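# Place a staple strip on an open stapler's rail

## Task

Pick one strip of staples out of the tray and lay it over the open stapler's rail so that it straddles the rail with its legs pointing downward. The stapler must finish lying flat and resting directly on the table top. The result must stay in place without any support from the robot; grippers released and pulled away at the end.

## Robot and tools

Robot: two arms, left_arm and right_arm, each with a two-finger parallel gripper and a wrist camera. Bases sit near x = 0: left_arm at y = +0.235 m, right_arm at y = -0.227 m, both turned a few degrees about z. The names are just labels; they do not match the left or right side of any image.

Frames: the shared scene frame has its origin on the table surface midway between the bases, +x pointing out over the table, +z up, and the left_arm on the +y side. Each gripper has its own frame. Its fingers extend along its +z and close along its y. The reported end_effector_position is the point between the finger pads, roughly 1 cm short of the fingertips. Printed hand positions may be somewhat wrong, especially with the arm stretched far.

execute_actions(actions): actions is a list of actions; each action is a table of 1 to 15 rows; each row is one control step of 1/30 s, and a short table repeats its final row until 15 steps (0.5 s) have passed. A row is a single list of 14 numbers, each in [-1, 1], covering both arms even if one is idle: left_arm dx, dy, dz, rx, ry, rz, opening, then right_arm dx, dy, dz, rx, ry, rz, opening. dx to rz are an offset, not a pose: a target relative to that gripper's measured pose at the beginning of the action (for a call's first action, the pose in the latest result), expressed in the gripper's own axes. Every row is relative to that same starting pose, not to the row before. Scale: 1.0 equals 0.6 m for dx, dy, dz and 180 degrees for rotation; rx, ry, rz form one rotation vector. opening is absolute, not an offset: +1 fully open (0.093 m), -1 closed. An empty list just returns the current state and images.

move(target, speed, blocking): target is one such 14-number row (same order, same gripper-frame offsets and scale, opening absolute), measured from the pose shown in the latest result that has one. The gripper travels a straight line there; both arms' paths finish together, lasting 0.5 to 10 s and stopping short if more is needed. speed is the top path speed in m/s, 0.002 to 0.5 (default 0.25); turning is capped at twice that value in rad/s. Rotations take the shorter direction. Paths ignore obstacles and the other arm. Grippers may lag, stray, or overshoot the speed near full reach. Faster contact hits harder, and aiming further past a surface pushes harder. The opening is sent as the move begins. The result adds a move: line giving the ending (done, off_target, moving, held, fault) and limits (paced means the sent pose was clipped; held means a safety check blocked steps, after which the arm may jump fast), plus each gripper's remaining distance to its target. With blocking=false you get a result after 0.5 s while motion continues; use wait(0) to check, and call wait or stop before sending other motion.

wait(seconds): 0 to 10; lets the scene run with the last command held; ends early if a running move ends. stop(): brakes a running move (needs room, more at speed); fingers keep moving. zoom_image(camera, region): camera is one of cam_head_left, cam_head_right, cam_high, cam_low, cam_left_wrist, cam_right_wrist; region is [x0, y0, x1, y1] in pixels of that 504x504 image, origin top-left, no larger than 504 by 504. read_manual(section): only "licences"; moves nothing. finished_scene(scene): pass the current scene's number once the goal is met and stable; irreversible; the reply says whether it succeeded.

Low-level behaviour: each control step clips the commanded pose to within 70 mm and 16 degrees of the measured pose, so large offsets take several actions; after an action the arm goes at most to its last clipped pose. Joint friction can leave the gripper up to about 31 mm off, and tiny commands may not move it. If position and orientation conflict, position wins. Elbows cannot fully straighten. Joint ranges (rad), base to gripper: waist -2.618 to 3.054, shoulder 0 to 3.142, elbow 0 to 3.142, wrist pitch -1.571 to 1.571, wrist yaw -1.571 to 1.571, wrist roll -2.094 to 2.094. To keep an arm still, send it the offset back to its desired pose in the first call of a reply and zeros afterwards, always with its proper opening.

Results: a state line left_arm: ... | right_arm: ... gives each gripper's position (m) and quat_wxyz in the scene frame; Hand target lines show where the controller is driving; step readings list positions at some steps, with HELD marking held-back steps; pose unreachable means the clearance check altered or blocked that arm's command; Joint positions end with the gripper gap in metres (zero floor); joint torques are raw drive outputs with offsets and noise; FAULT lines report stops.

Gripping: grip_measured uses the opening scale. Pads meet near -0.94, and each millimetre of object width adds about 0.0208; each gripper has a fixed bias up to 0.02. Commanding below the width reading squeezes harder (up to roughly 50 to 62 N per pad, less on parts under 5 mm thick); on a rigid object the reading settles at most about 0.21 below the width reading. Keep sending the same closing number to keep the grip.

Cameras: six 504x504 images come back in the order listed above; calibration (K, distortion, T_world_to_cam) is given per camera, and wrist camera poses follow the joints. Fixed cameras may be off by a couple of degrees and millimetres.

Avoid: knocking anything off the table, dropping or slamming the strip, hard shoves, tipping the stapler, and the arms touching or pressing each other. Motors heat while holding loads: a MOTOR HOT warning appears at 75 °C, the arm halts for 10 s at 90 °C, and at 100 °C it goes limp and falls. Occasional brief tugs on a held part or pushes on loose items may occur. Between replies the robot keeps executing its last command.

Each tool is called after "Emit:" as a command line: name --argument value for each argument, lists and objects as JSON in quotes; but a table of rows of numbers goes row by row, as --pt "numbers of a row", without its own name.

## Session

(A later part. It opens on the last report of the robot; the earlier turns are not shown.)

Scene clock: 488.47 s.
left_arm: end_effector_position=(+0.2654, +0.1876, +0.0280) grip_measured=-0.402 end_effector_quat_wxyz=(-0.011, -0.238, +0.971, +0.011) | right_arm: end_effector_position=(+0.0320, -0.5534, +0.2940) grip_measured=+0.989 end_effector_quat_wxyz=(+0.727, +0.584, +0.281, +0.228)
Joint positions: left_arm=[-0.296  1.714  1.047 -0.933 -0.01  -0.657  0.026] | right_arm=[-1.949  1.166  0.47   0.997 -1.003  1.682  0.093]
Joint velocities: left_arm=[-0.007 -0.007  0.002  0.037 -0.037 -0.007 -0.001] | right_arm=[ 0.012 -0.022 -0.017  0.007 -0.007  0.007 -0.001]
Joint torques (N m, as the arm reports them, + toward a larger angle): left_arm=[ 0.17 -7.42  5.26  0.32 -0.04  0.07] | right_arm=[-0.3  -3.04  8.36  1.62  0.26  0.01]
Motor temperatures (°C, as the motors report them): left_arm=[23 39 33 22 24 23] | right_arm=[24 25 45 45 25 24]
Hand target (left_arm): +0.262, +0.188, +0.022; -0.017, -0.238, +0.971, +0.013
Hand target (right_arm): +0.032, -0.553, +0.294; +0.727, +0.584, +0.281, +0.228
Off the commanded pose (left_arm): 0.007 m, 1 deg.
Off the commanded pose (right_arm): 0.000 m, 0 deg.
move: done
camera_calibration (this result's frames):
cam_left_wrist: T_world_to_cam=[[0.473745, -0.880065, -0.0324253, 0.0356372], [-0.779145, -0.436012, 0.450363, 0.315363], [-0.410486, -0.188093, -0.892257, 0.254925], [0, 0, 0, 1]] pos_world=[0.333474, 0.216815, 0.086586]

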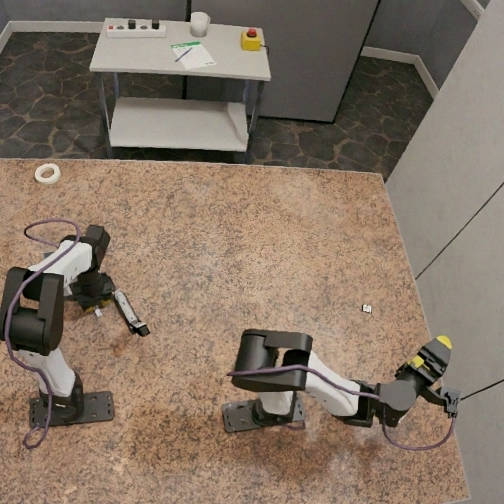

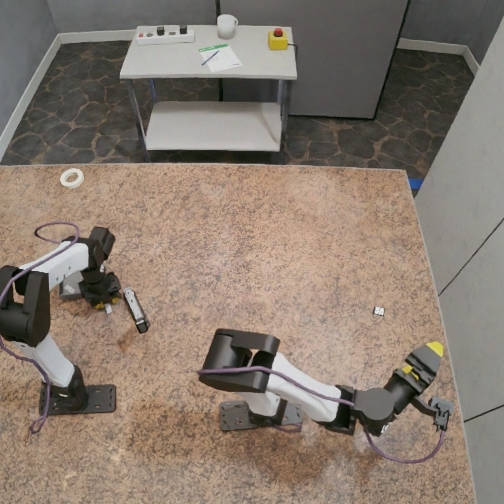

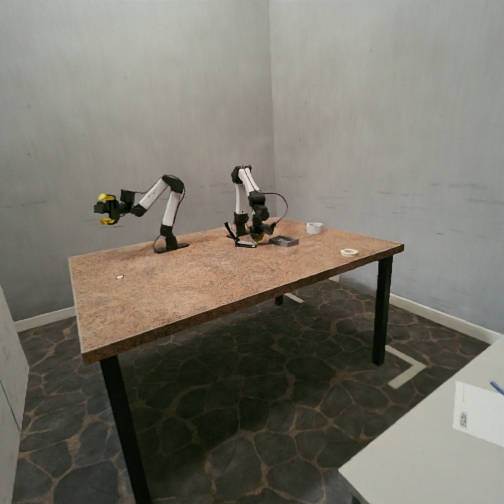

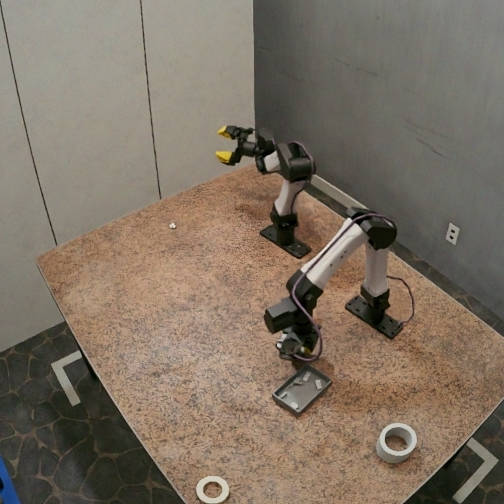

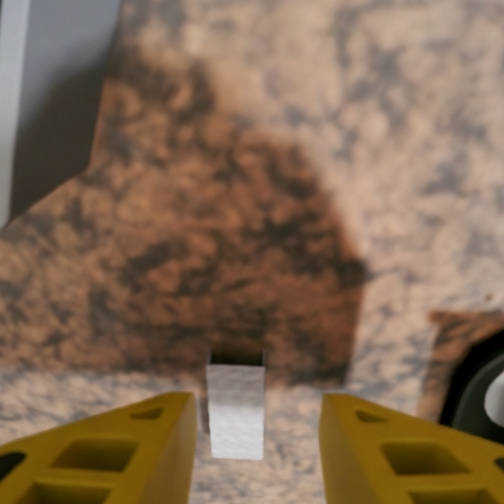

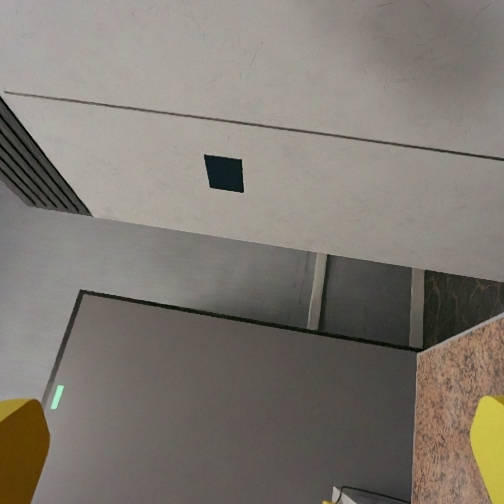

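Emit:
move --target '[0,0.014,0,0,0,0,-0.3,0,0,0,0,0,0,1]' --speed 0.03

Emit:
move --target '[0,0,0.02,0,0,0,-0.3,0,0,0,0,0,0,1]' --speed 0.02

Scene clock: 510.37 s.
left_arm: end_effector_position=(+0.2663, +0.1909, +0.0280) grip_measured=-0.302 end_effector_quat_wxyz=(-0.011, -0.238, +0.971, +0.010) | right_arm: end_effector_position=(+0.0320, -0.5534, +0.2940) grip_measured=+0.989 end_effector_quat_wxyz=(+0.727, +0.584, +0.281, +0.228)
Joint positions: left_arm=[-0.284  1.714  1.047 -0.931 -0.01  -0.645  0.031] | right_arm=[-1.949  1.166  0.47   0.997 -1.003  1.682  0.093]
Joint velocities: left_arm=[-0.002 -0.022 -0.012 -0.037 -0.037 -0.007  0.   ] | right_arm=[-0.007 -0.017  0.017 -0.007  0.037 -0.037  0.   ]
Joint torques (N m, as the arm reports them, + toward a larger angle): left_arm=[  1.05 -10.17   4.73   0.27  -0.04   0.14] | right_arm=[-0.18 -2.88  8.46  1.65  0.23 -0.03]
Motor temperatures (°C, as the motors report them): left_arm=[23 38 32 22 24 23] | right_arm=[24 25 45 45 25 24]
Hand target (left_arm): +0.262, +0.195, +0.028; -0.011, -0.238, +0.971, +0.011
Hand target (right_arm): +0.032, -0.553, +0.294; +0.727, +0.584, +0.281, +0.228
Off the commanded pose (left_arm): 0.006 m, 0 deg.
Off the commanded pose (right_arm): 0.000 m, 0 deg.
move: done
camera_calibration (this result's frames):
cam_left_wrist: T_world_to_cam=[[0.473792, -0.880081, -0.0312887, 0.0380733], [-0.779737, -0.435755, 0.449586, 0.317666], [-0.409306, -0.188613, -0.892689, 0.255716], [0, 0, 0, 1]] pos_world=[0.334323, 0.220163, 0.0866484]

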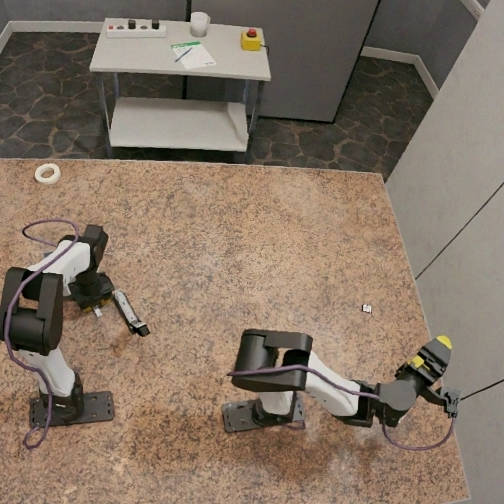

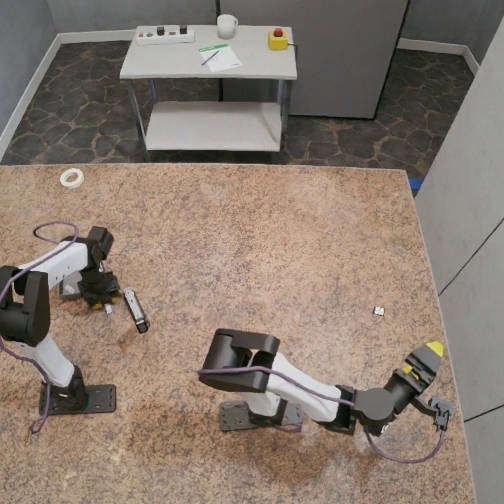

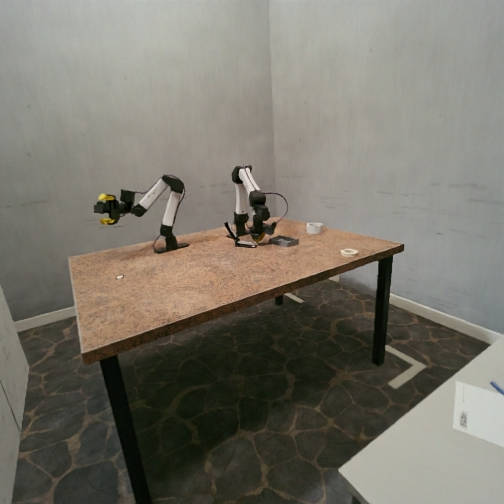

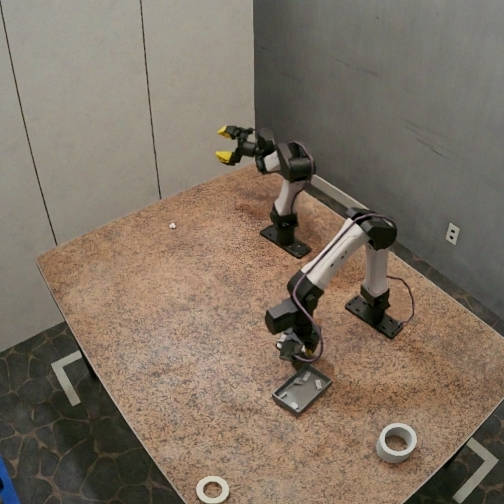

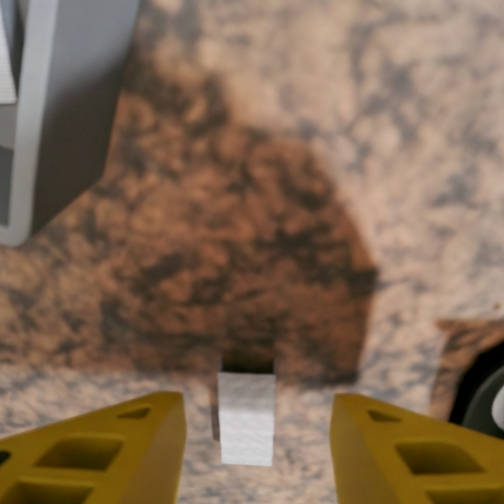

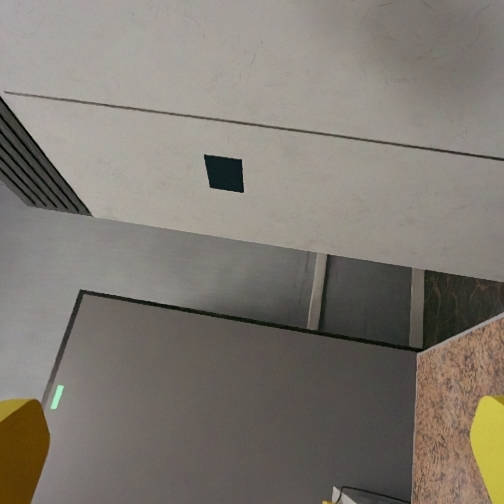

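Scene clock: 511.27 s.
left_arm: end_effector_position=(+0.2686, +0.1906, +0.0216) grip_measured=-0.302 end_effector_quat_wxyz=(-0.006, -0.238, +0.971, +0.008) | right_arm: end_effector_position=(+0.0320, -0.5534, +0.2940) grip_measured=+0.989 end_effector_quat_wxyz=(+0.727, +0.584, +0.281, +0.228)
Joint positions: left_arm=[-0.284  1.724  1.03  -0.894 -0.01  -0.645  0.031] | right_arm=[-1.949  1.166  0.47   0.997 -1.003  1.682  0.093]
Joint velocities: left_arm=[-0.007 -0.007  0.002 -0.037  0.051  0.125 -0.   ] | right_arm=[ 0.002 -0.007  0.002 -0.007  0.022  0.051 -0.001]
Joint torques (N m, as the arm reports them, + toward a larger angle): left_arm=[ 0.16 -7.5   5.21  0.38 -0.05  0.05] | right_arm=[-0.37 -3.07  8.27  1.62  0.25 -0.02]
Motor temperatures (°C, as the motors report them): left_arm=[23 38 32 22 24 23] | right_arm=[24 25 45 45 25 24]
Hand target (left_arm): +0.266, +0.191, +0.016; -0.011, -0.238, +0.971, +0.010
Hand target (right_arm): +0.032, -0.553, +0.294; +0.727, +0.584, +0.281, +0.228
Off the commanded pose (left_arm): 0.006 m, 1 deg.
Off the commanded pose (right_arm): 0.000 m, 0 deg.
move: done
camera_calibration (this result's frames):
cam_left_wrist: T_world_to_cam=[[0.474096, -0.880132, -0.0245171, 0.0362589], [-0.784601, -0.434945, 0.441841, 0.323427], [-0.399542, -0.190239, -0.896758, 0.248687], [0, 0, 0, 1]] pos_world=[0.335932, 0.219896, 0.0809983]

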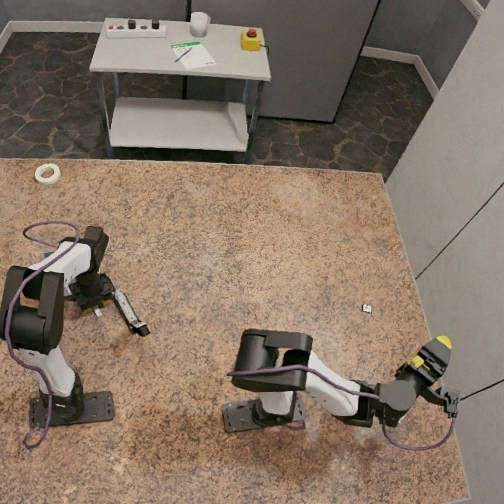

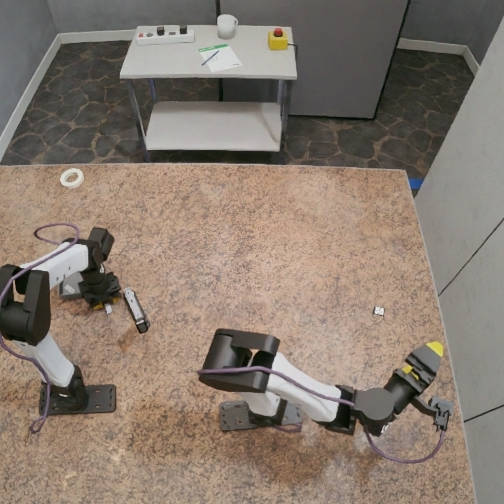

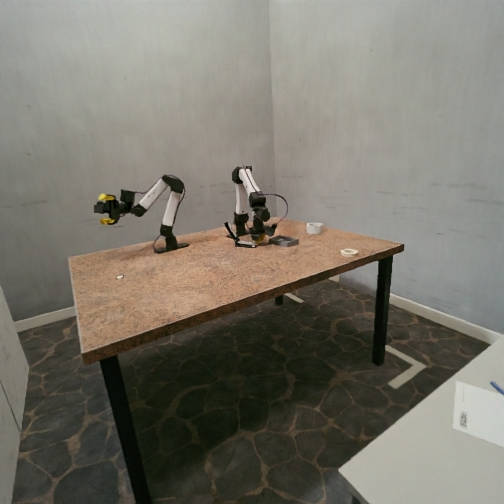

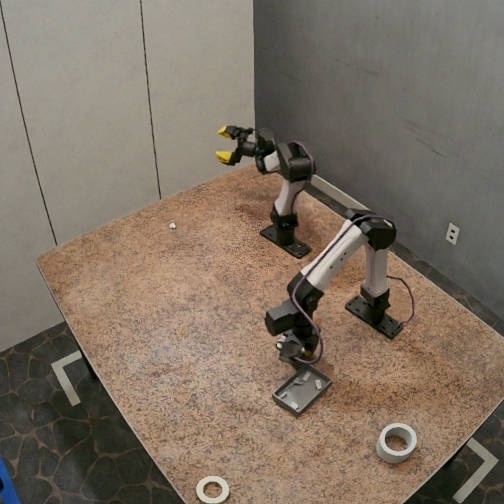

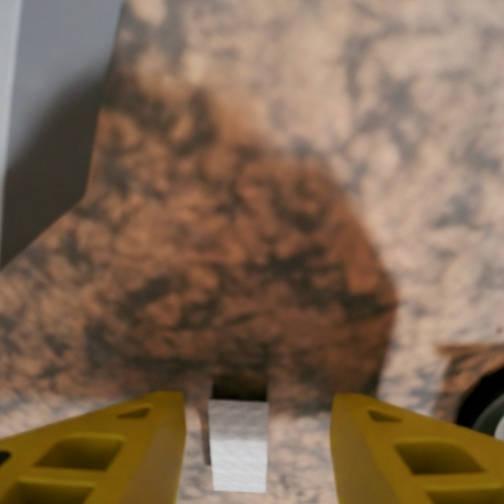

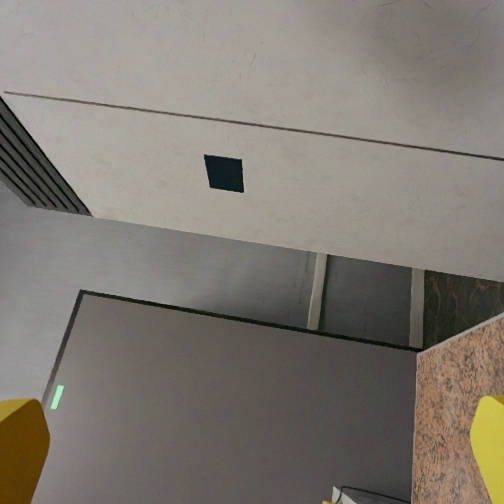

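Emit:
move --target '[0,0,0.008,0,0,0,-0.3,0,0,0,0,0,0,1]' --speed 0.02

Emit:
move --target '[0,0,0,0,0,0,-0.82,0,0,0,0,0,0,1]'

Emit:
move --target '[0,0,-0.08,0,0,0,-0.82,0,0,0,0,0,0,1]' --speed 0.05

Scene clock: 519.83 s.
left_arm: end_effector_position=(+0.2706, +0.1902, +0.0216) grip_measured=-0.302 end_effector_quat_wxyz=(-0.002, -0.238, +0.971, +0.006) | right_arm: end_effector_position=(+0.0320, -0.5534, +0.2940) grip_measured=+0.989 end_effector_quat_wxyz=(+0.727, +0.584, +0.281, +0.228)
Joint positions: left_arm=[-0.284  1.724  1.03  -0.886 -0.01  -0.645  0.031] | right_arm=[-1.949  1.166  0.47   0.997 -1.003  1.682  0.093]
Joint velocities: left_arm=[-0.007 -0.007 -0.002 -0.066 -0.007 -0.081  0.001] | right_arm=[-0.002 -0.022 -0.002 -0.022  0.022 -0.007 -0.   ]
Joint torques (N m, as the arm reports them, + toward a larger angle): left_arm=[ 0.13 -7.72  5.45  0.36 -0.03  0.04] | right_arm=[-0.22 -3.12  8.38  1.62  0.25 -0.05]
Motor temperatures (°C, as the motors report them): left_arm=[23 38 32 22 24 23] | right_arm=[24 25 45 45 25 24]
Hand target (left_arm): +0.268, +0.191, +0.017; -0.006, -0.238, +0.971, +0.008
Hand target (right_arm): +0.032, -0.553, +0.294; +0.727, +0.584, +0.281, +0.228
Off the commanded pose (left_arm): 0.005 m, 0 deg.
Off the commanded pose (right_arm): 0.000 m, 0 deg.
move: done
camera_calibration (this result's frames):
cam_left_wrist: T_world_to_cam=[[0.474278, -0.880162, -0.0193781, 0.0348584], [-0.788234, -0.43434, 0.43593, 0.325863], [-0.392106, -0.191478, -0.899772, 0.247692], [0, 0, 0, 1]] pos_world=[0.337445, 0.219644, 0.0814881]

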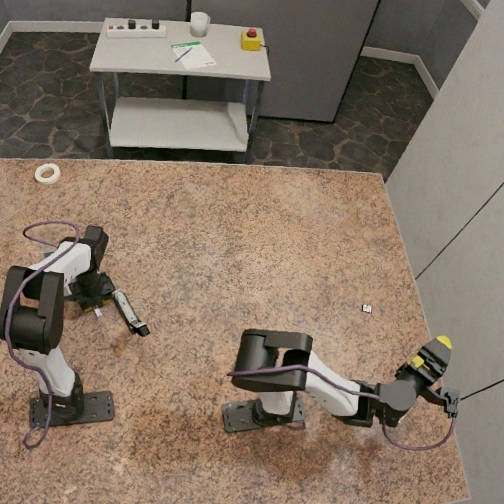

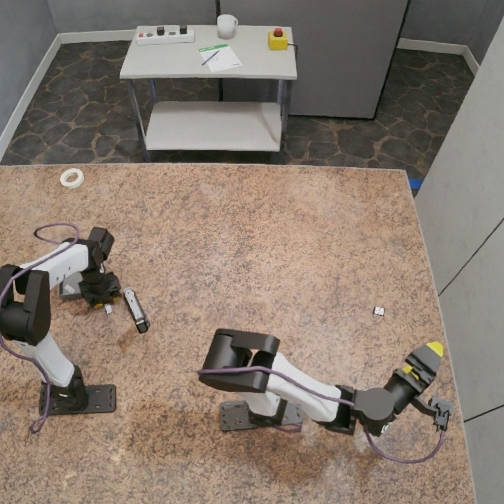

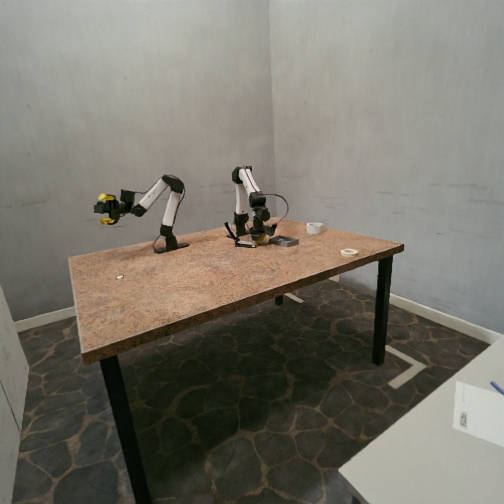

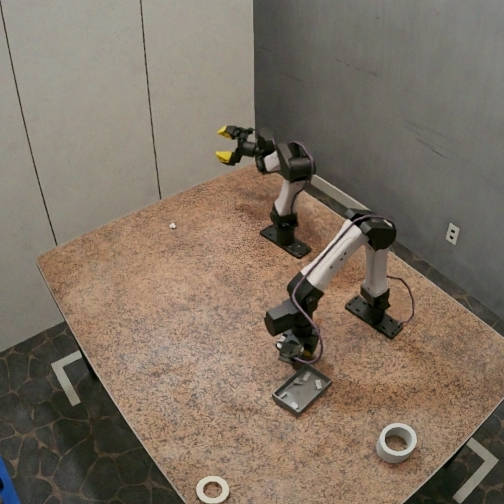

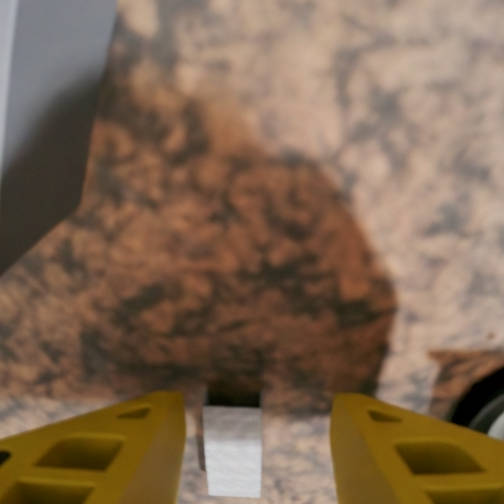

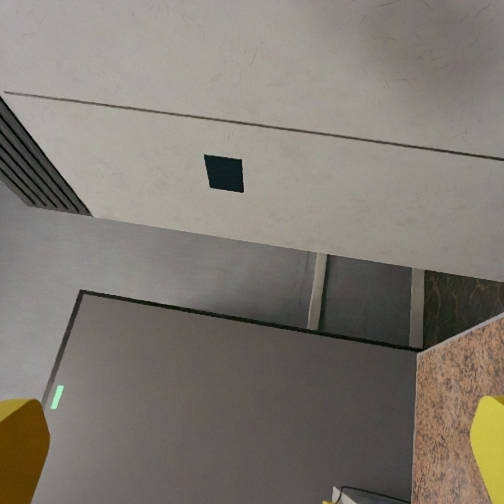

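Scene clock: 520.33 s.
left_arm: end_effector_position=(+0.2707, +0.1902, +0.0216) grip_measured=-0.818 end_effector_quat_wxyz=(-0.002, -0.238, +0.971, +0.006) | right_arm: end_effector_position=(+0.0320, -0.5534, +0.2940) grip_measured=+0.989 end_effector_quat_wxyz=(+0.727, +0.584, +0.281, +0.228)
Joint positions: left_arm=[-0.284  1.724  1.03  -0.885 -0.01  -0.645  0.006] | right_arm=[-1.949  1.166  0.47   0.997 -1.003  1.682  0.093]
Joint velocities: left_arm=[-0.002  0.012  0.012 -0.11  -0.007 -0.051 -0.001] | right_arm=[ 0.007 -0.012  0.012 -0.007 -0.066 -0.007  0.   ]
Joint torques (N m, as the arm reports them, + toward a larger angle): left_arm=[ 0.19 -8.41  6.52  0.3  -0.02  0.05] | right_arm=[-0.41 -2.99  8.45  1.65  0.23 -0.05]
Motor temperatures (°C, as the motors report them): left_arm=[23 38 32 22 24 23] | right_arm=[24 25 45 45 25 24]
Hand target (left_arm): +0.271, +0.190, +0.022; -0.002, -0.238, +0.971, +0.006
Hand target (right_arm): +0.032, -0.553, +0.294; +0.727, +0.584, +0.281, +0.228
Off the commanded pose (left_arm): 0.000 m, 0 deg.
Off the commanded pose (right_arm): 0.000 m, 0 deg.
move: done
camera_calibration (this result's frames):
cam_left_wrist: T_world_to_cam=[[0.474285, -0.880163, -0.0191445, 0.034795], [-0.788398, -0.434313, 0.435661, 0.325973], [-0.391767, -0.191534, -0.899907, 0.247646], [0, 0, 0, 1]] pos_world=[0.337513, 0.219632, 0.0815106]

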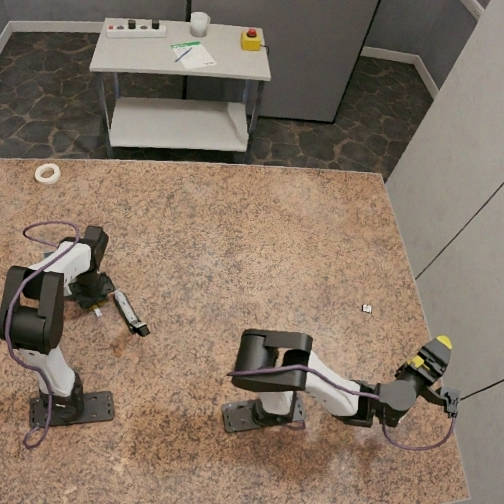

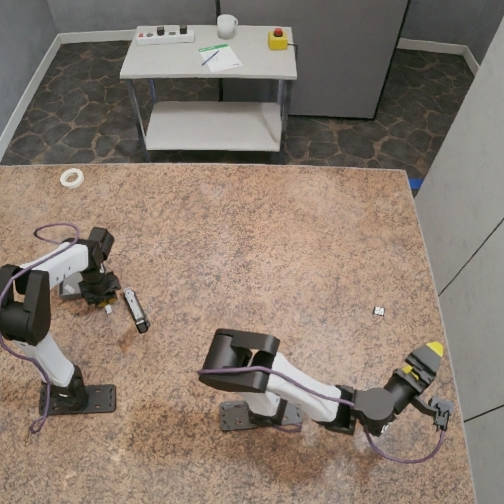

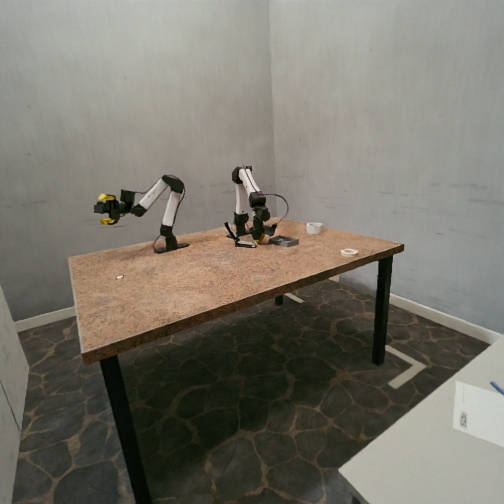

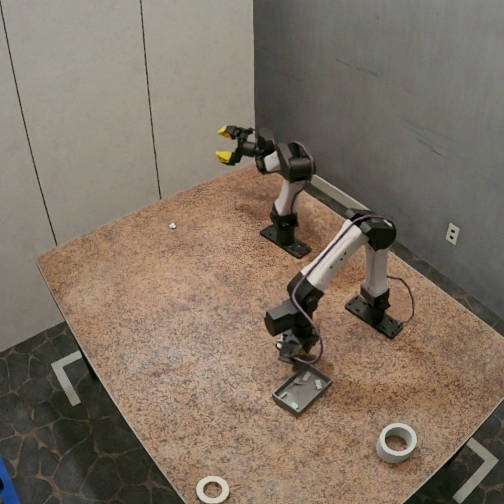

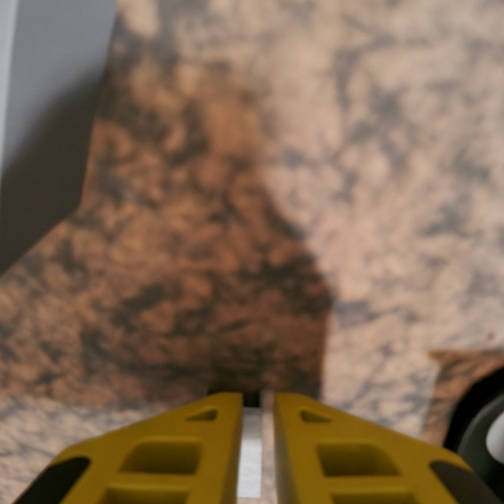

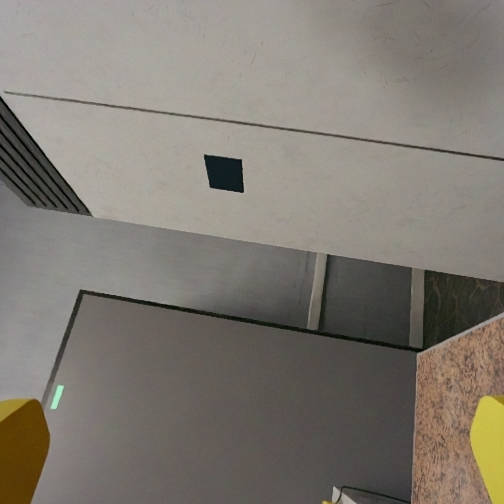

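Scene clock: 521.77 s.
left_arm: end_effector_position=(+0.2677, +0.1907, +0.0623) grip_measured=-0.818 end_effector_quat_wxyz=(-0.011, -0.238, +0.971, +0.010) | right_arm: end_effector_position=(+0.0320, -0.5534, +0.2940) grip_measured=+0.989 end_effector_quat_wxyz=(+0.727, +0.584, +0.281, +0.228)
Joint positions: left_arm=[-0.284  1.673  1.145 -1.071 -0.01  -0.645  0.006] | right_arm=[-1.949  1.166  0.47   0.997 -1.003  1.682  0.093]
Joint velocities: left_arm=[-0.002  0.017 -0.002  0.037 -0.066 -0.037 -0.001] | right_arm=[-0.002 -0.007 -0.002 -0.022  0.007  0.022  0.002]
Joint torques (N m, as the arm reports them, + toward a larger angle): left_arm=[-0.08 -9.56  8.4   0.2  -0.03  0.03] | right_arm=[-0.23 -2.95  8.3   1.62  0.27 -0.03]
Motor temperatures (°C, as the motors report them): left_arm=[23 38 32 22 24 23] | right_arm=[24 25 45 45 25 24]
Hand target (left_arm): +0.271, +0.189, +0.070; -0.002, -0.238, +0.971, +0.006
Hand target (right_arm): +0.032, -0.553, +0.294; +0.727, +0.584, +0.281, +0.228
Off the commanded pose (left_arm): 0.008 m, 1 deg.
Off the commanded pose (right_arm): 0.000 m, 0 deg.
move: done
camera_calibration (this result's frames):
cam_left_wrist: T_world_to_cam=[[0.473792, -0.880081, -0.0312887, 0.0382807], [-0.779737, -0.435755, 0.449586, 0.303228], [-0.409306, -0.188613, -0.892689, 0.286872], [0, 0, 0, 1]] pos_world=[0.335719, 0.219931, 0.120958]

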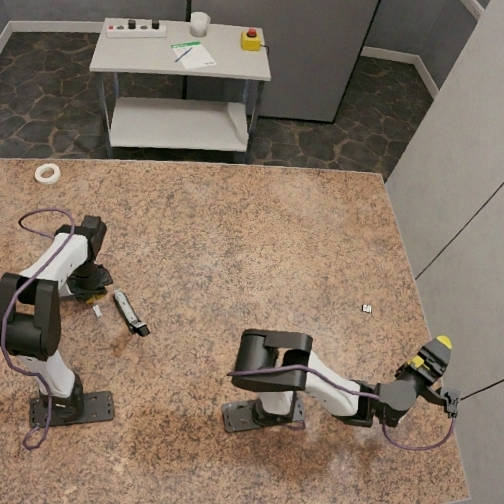

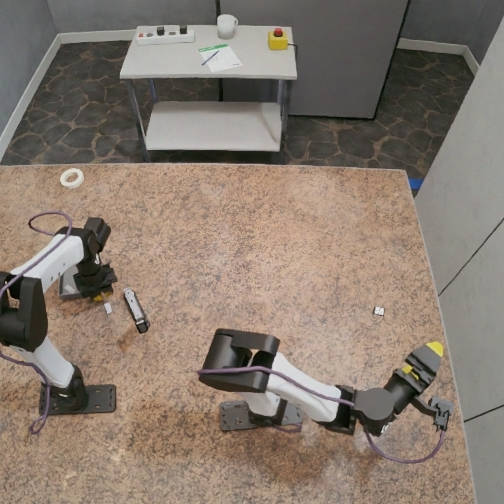

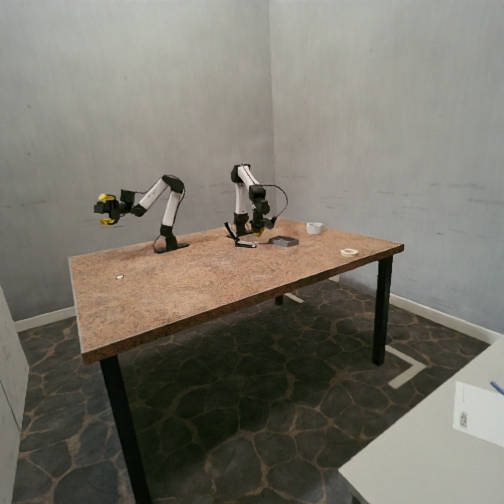

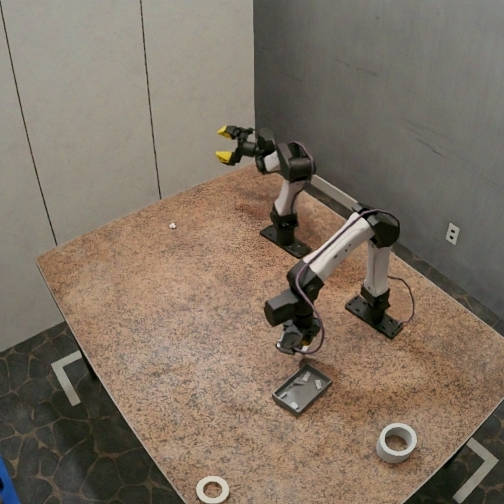

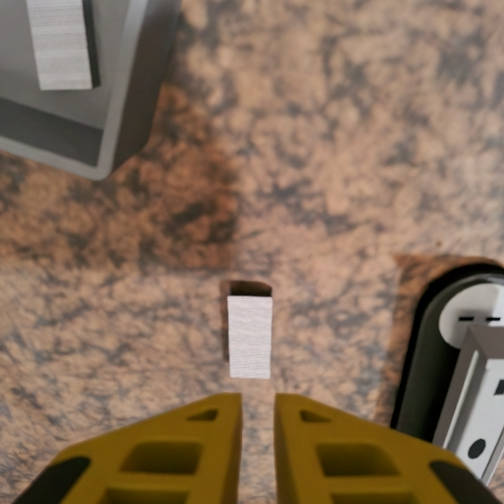

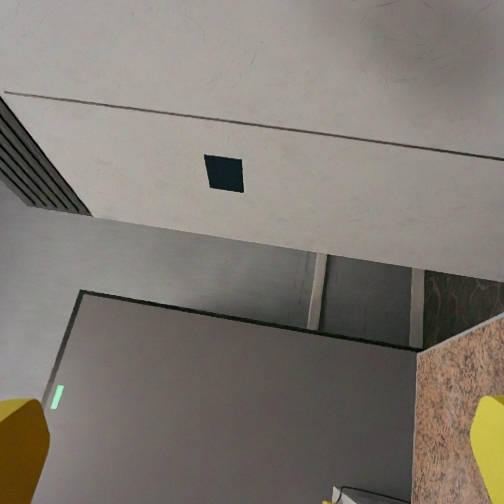

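Emit:
move --target '[-0.016,0.004,0.04,0,0,0,-0.3,0,0,0,0,0,0,1]' --speed 0.04

Emit:
move --target '[0,0,0.055,0,0,0,-0.3,0,0,0,0,0,0,1]' --speed 0.03

Scene clock: 536.50 s.
left_arm: end_effector_position=(+0.2764, +0.1939, +0.0439) grip_measured=-0.302 end_effector_quat_wxyz=(-0.005, -0.237, +0.971, +0.008) | right_arm: end_effector_position=(+0.0320, -0.5534, +0.2940) grip_measured=+0.989 end_effector_quat_wxyz=(+0.727, +0.584, +0.281, +0.228)
Joint positions: left_arm=[-0.269  1.714  1.116 -0.988 -0.01  -0.628  0.031] | right_arm=[-1.949  1.166  0.47   0.997 -1.003  1.682  0.093]
Joint velocities: left_arm=[-0.002 -0.012 -0.007  0.037  0.037  0.007  0.001] | right_arm=[-0.037 -0.017  0.002  0.007 -0.007  0.051 -0.001]
Joint torques (N m, as the arm reports them, + toward a larger angle): left_arm=[ 1.12 -7.59  5.42  0.39 -0.06  0.14] | right_arm=[-0.24 -3.17  8.41  1.63  0.22 -0.03]
Motor temperatures (°C, as the motors report them): left_arm=[23 39 33 22 24 23] | right_arm=[24 25 45 45 25 24]
Hand target (left_arm): +0.274, +0.198, +0.038; -0.011, -0.238, +0.971, +0.010
Hand target (right_arm): +0.032, -0.553, +0.294; +0.727, +0.584, +0.281, +0.228
Off the commanded pose (left_arm): 0.007 m, 1 deg.
Off the commanded pose (right_arm): 0.000 m, 0 deg.
move: done
camera_calibration (this result's frames):
cam_left_wrist: T_world_to_cam=[[0.473104, -0.880681, -0.023943, 0.0363694], [-0.785336, -0.43389, 0.441573, 0.32115], [-0.399274, -0.190107, -0.896906, 0.272309], [0, 0, 0, 1]] pos_world=[0.34373, 0.223142, 0.103295]

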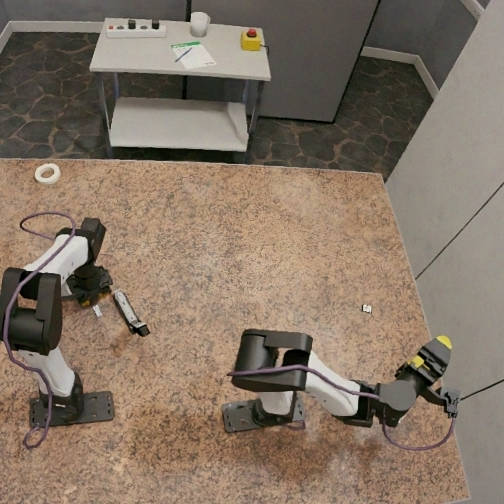

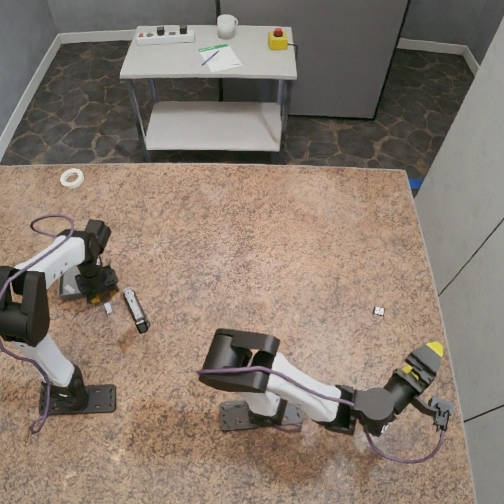

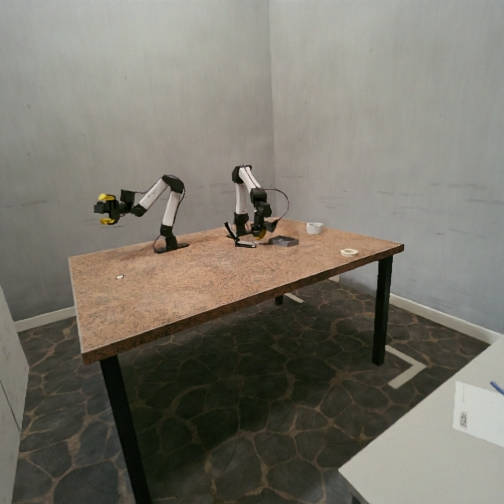

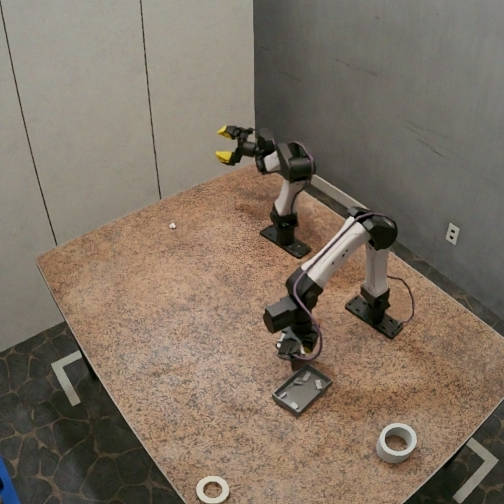

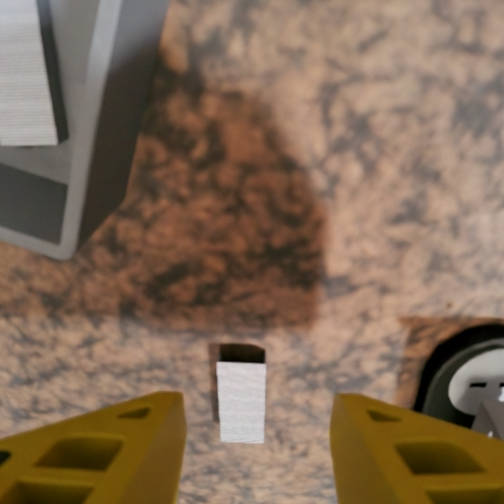

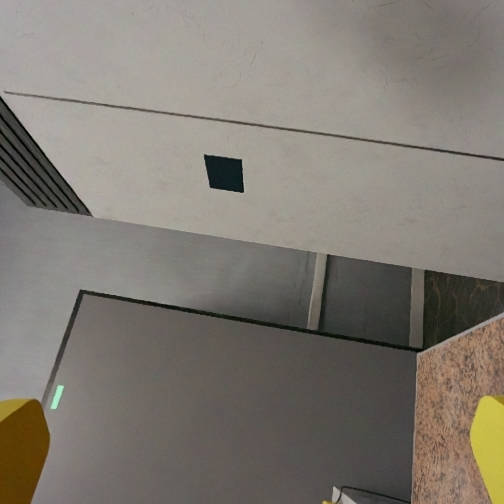

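Scene clock: 537.97 s.
left_arm: end_effector_position=(+0.2787, +0.1935, +0.0166) grip_measured=-0.302 end_effector_quat_wxyz=(-0.000, -0.237, +0.971, +0.006) | right_arm: end_effector_position=(+0.0320, -0.5534, +0.2940) grip_measured=+0.989 end_effector_quat_wxyz=(+0.727, +0.584, +0.281, +0.228)
Joint positions: left_arm=[-0.269  1.756  1.046 -0.866 -0.01  -0.628  0.031] | right_arm=[-1.949  1.166  0.47   0.997 -1.003  1.682  0.093]
Joint velocities: left_arm=[ 0.002 -0.012 -0.002 -0.037 -0.037 -0.007 -0.001] | right_arm=[ 0.002 -0.007 -0.017 -0.007  0.022  0.007  0.   ]
Joint torques (N m, as the arm reports them, + toward a larger angle): left_arm=[ 0.23 -7.86  5.21  0.4  -0.04  0.07] | right_arm=[-0.23 -3.14  8.37  1.64  0.24 -0.06]
Motor temperatures (°C, as the motors report them): left_arm=[23 39 33 22 24 23] | right_arm=[24 25 45 45 25 24]
Hand target (left_arm): +0.276, +0.194, +0.011; -0.005, -0.237, +0.971, +0.008
Hand target (right_arm): +0.032, -0.553, +0.294; +0.727, +0.584, +0.281, +0.228
Off the commanded pose (left_arm): 0.006 m, 1 deg.
Off the commanded pose (right_arm): 0.000 m, 0 deg.
move: done
camera_calibration (this result's frames):
cam_left_wrist: T_world_to_cam=[[0.473337, -0.880716, -0.0170874, 0.0341727], [-0.790287, -0.433145, 0.433396, 0.336224], [-0.3891, -0.191638, -0.901042, 0.246155], [0, 0, 0, 1]] pos_world=[0.345317, 0.222903, 0.0766618]

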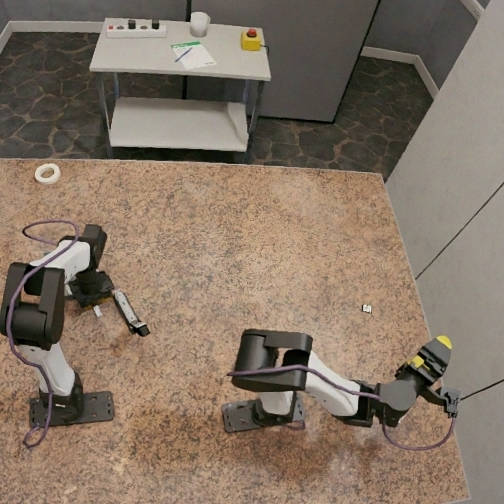

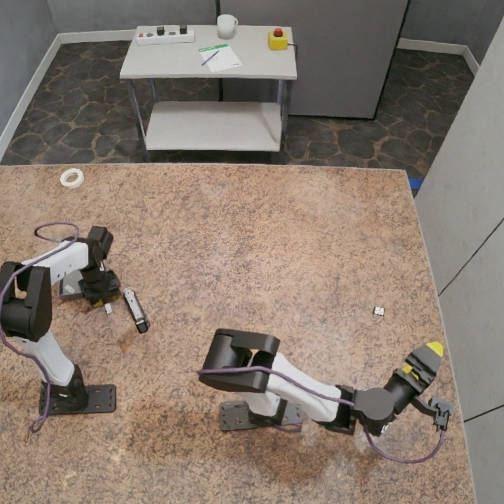

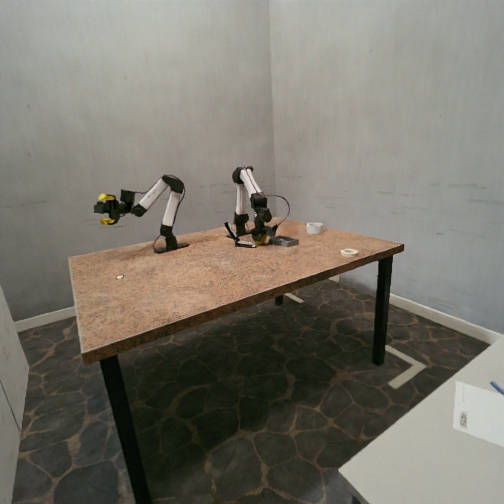

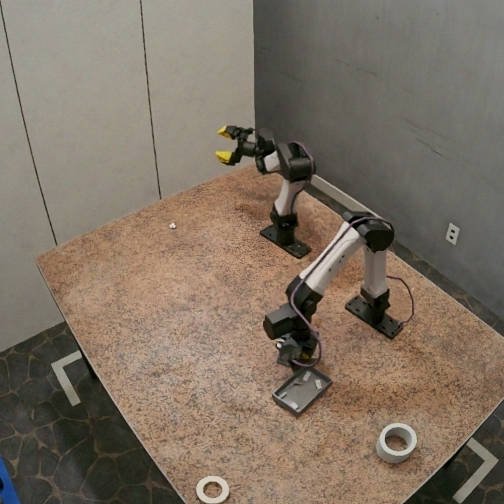

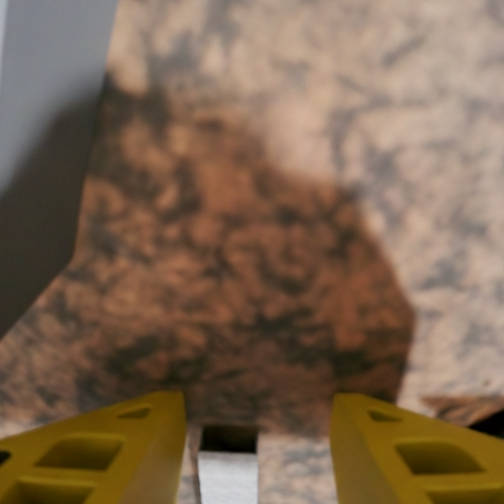

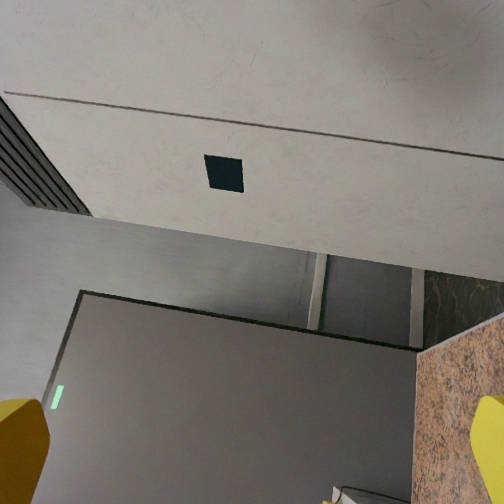

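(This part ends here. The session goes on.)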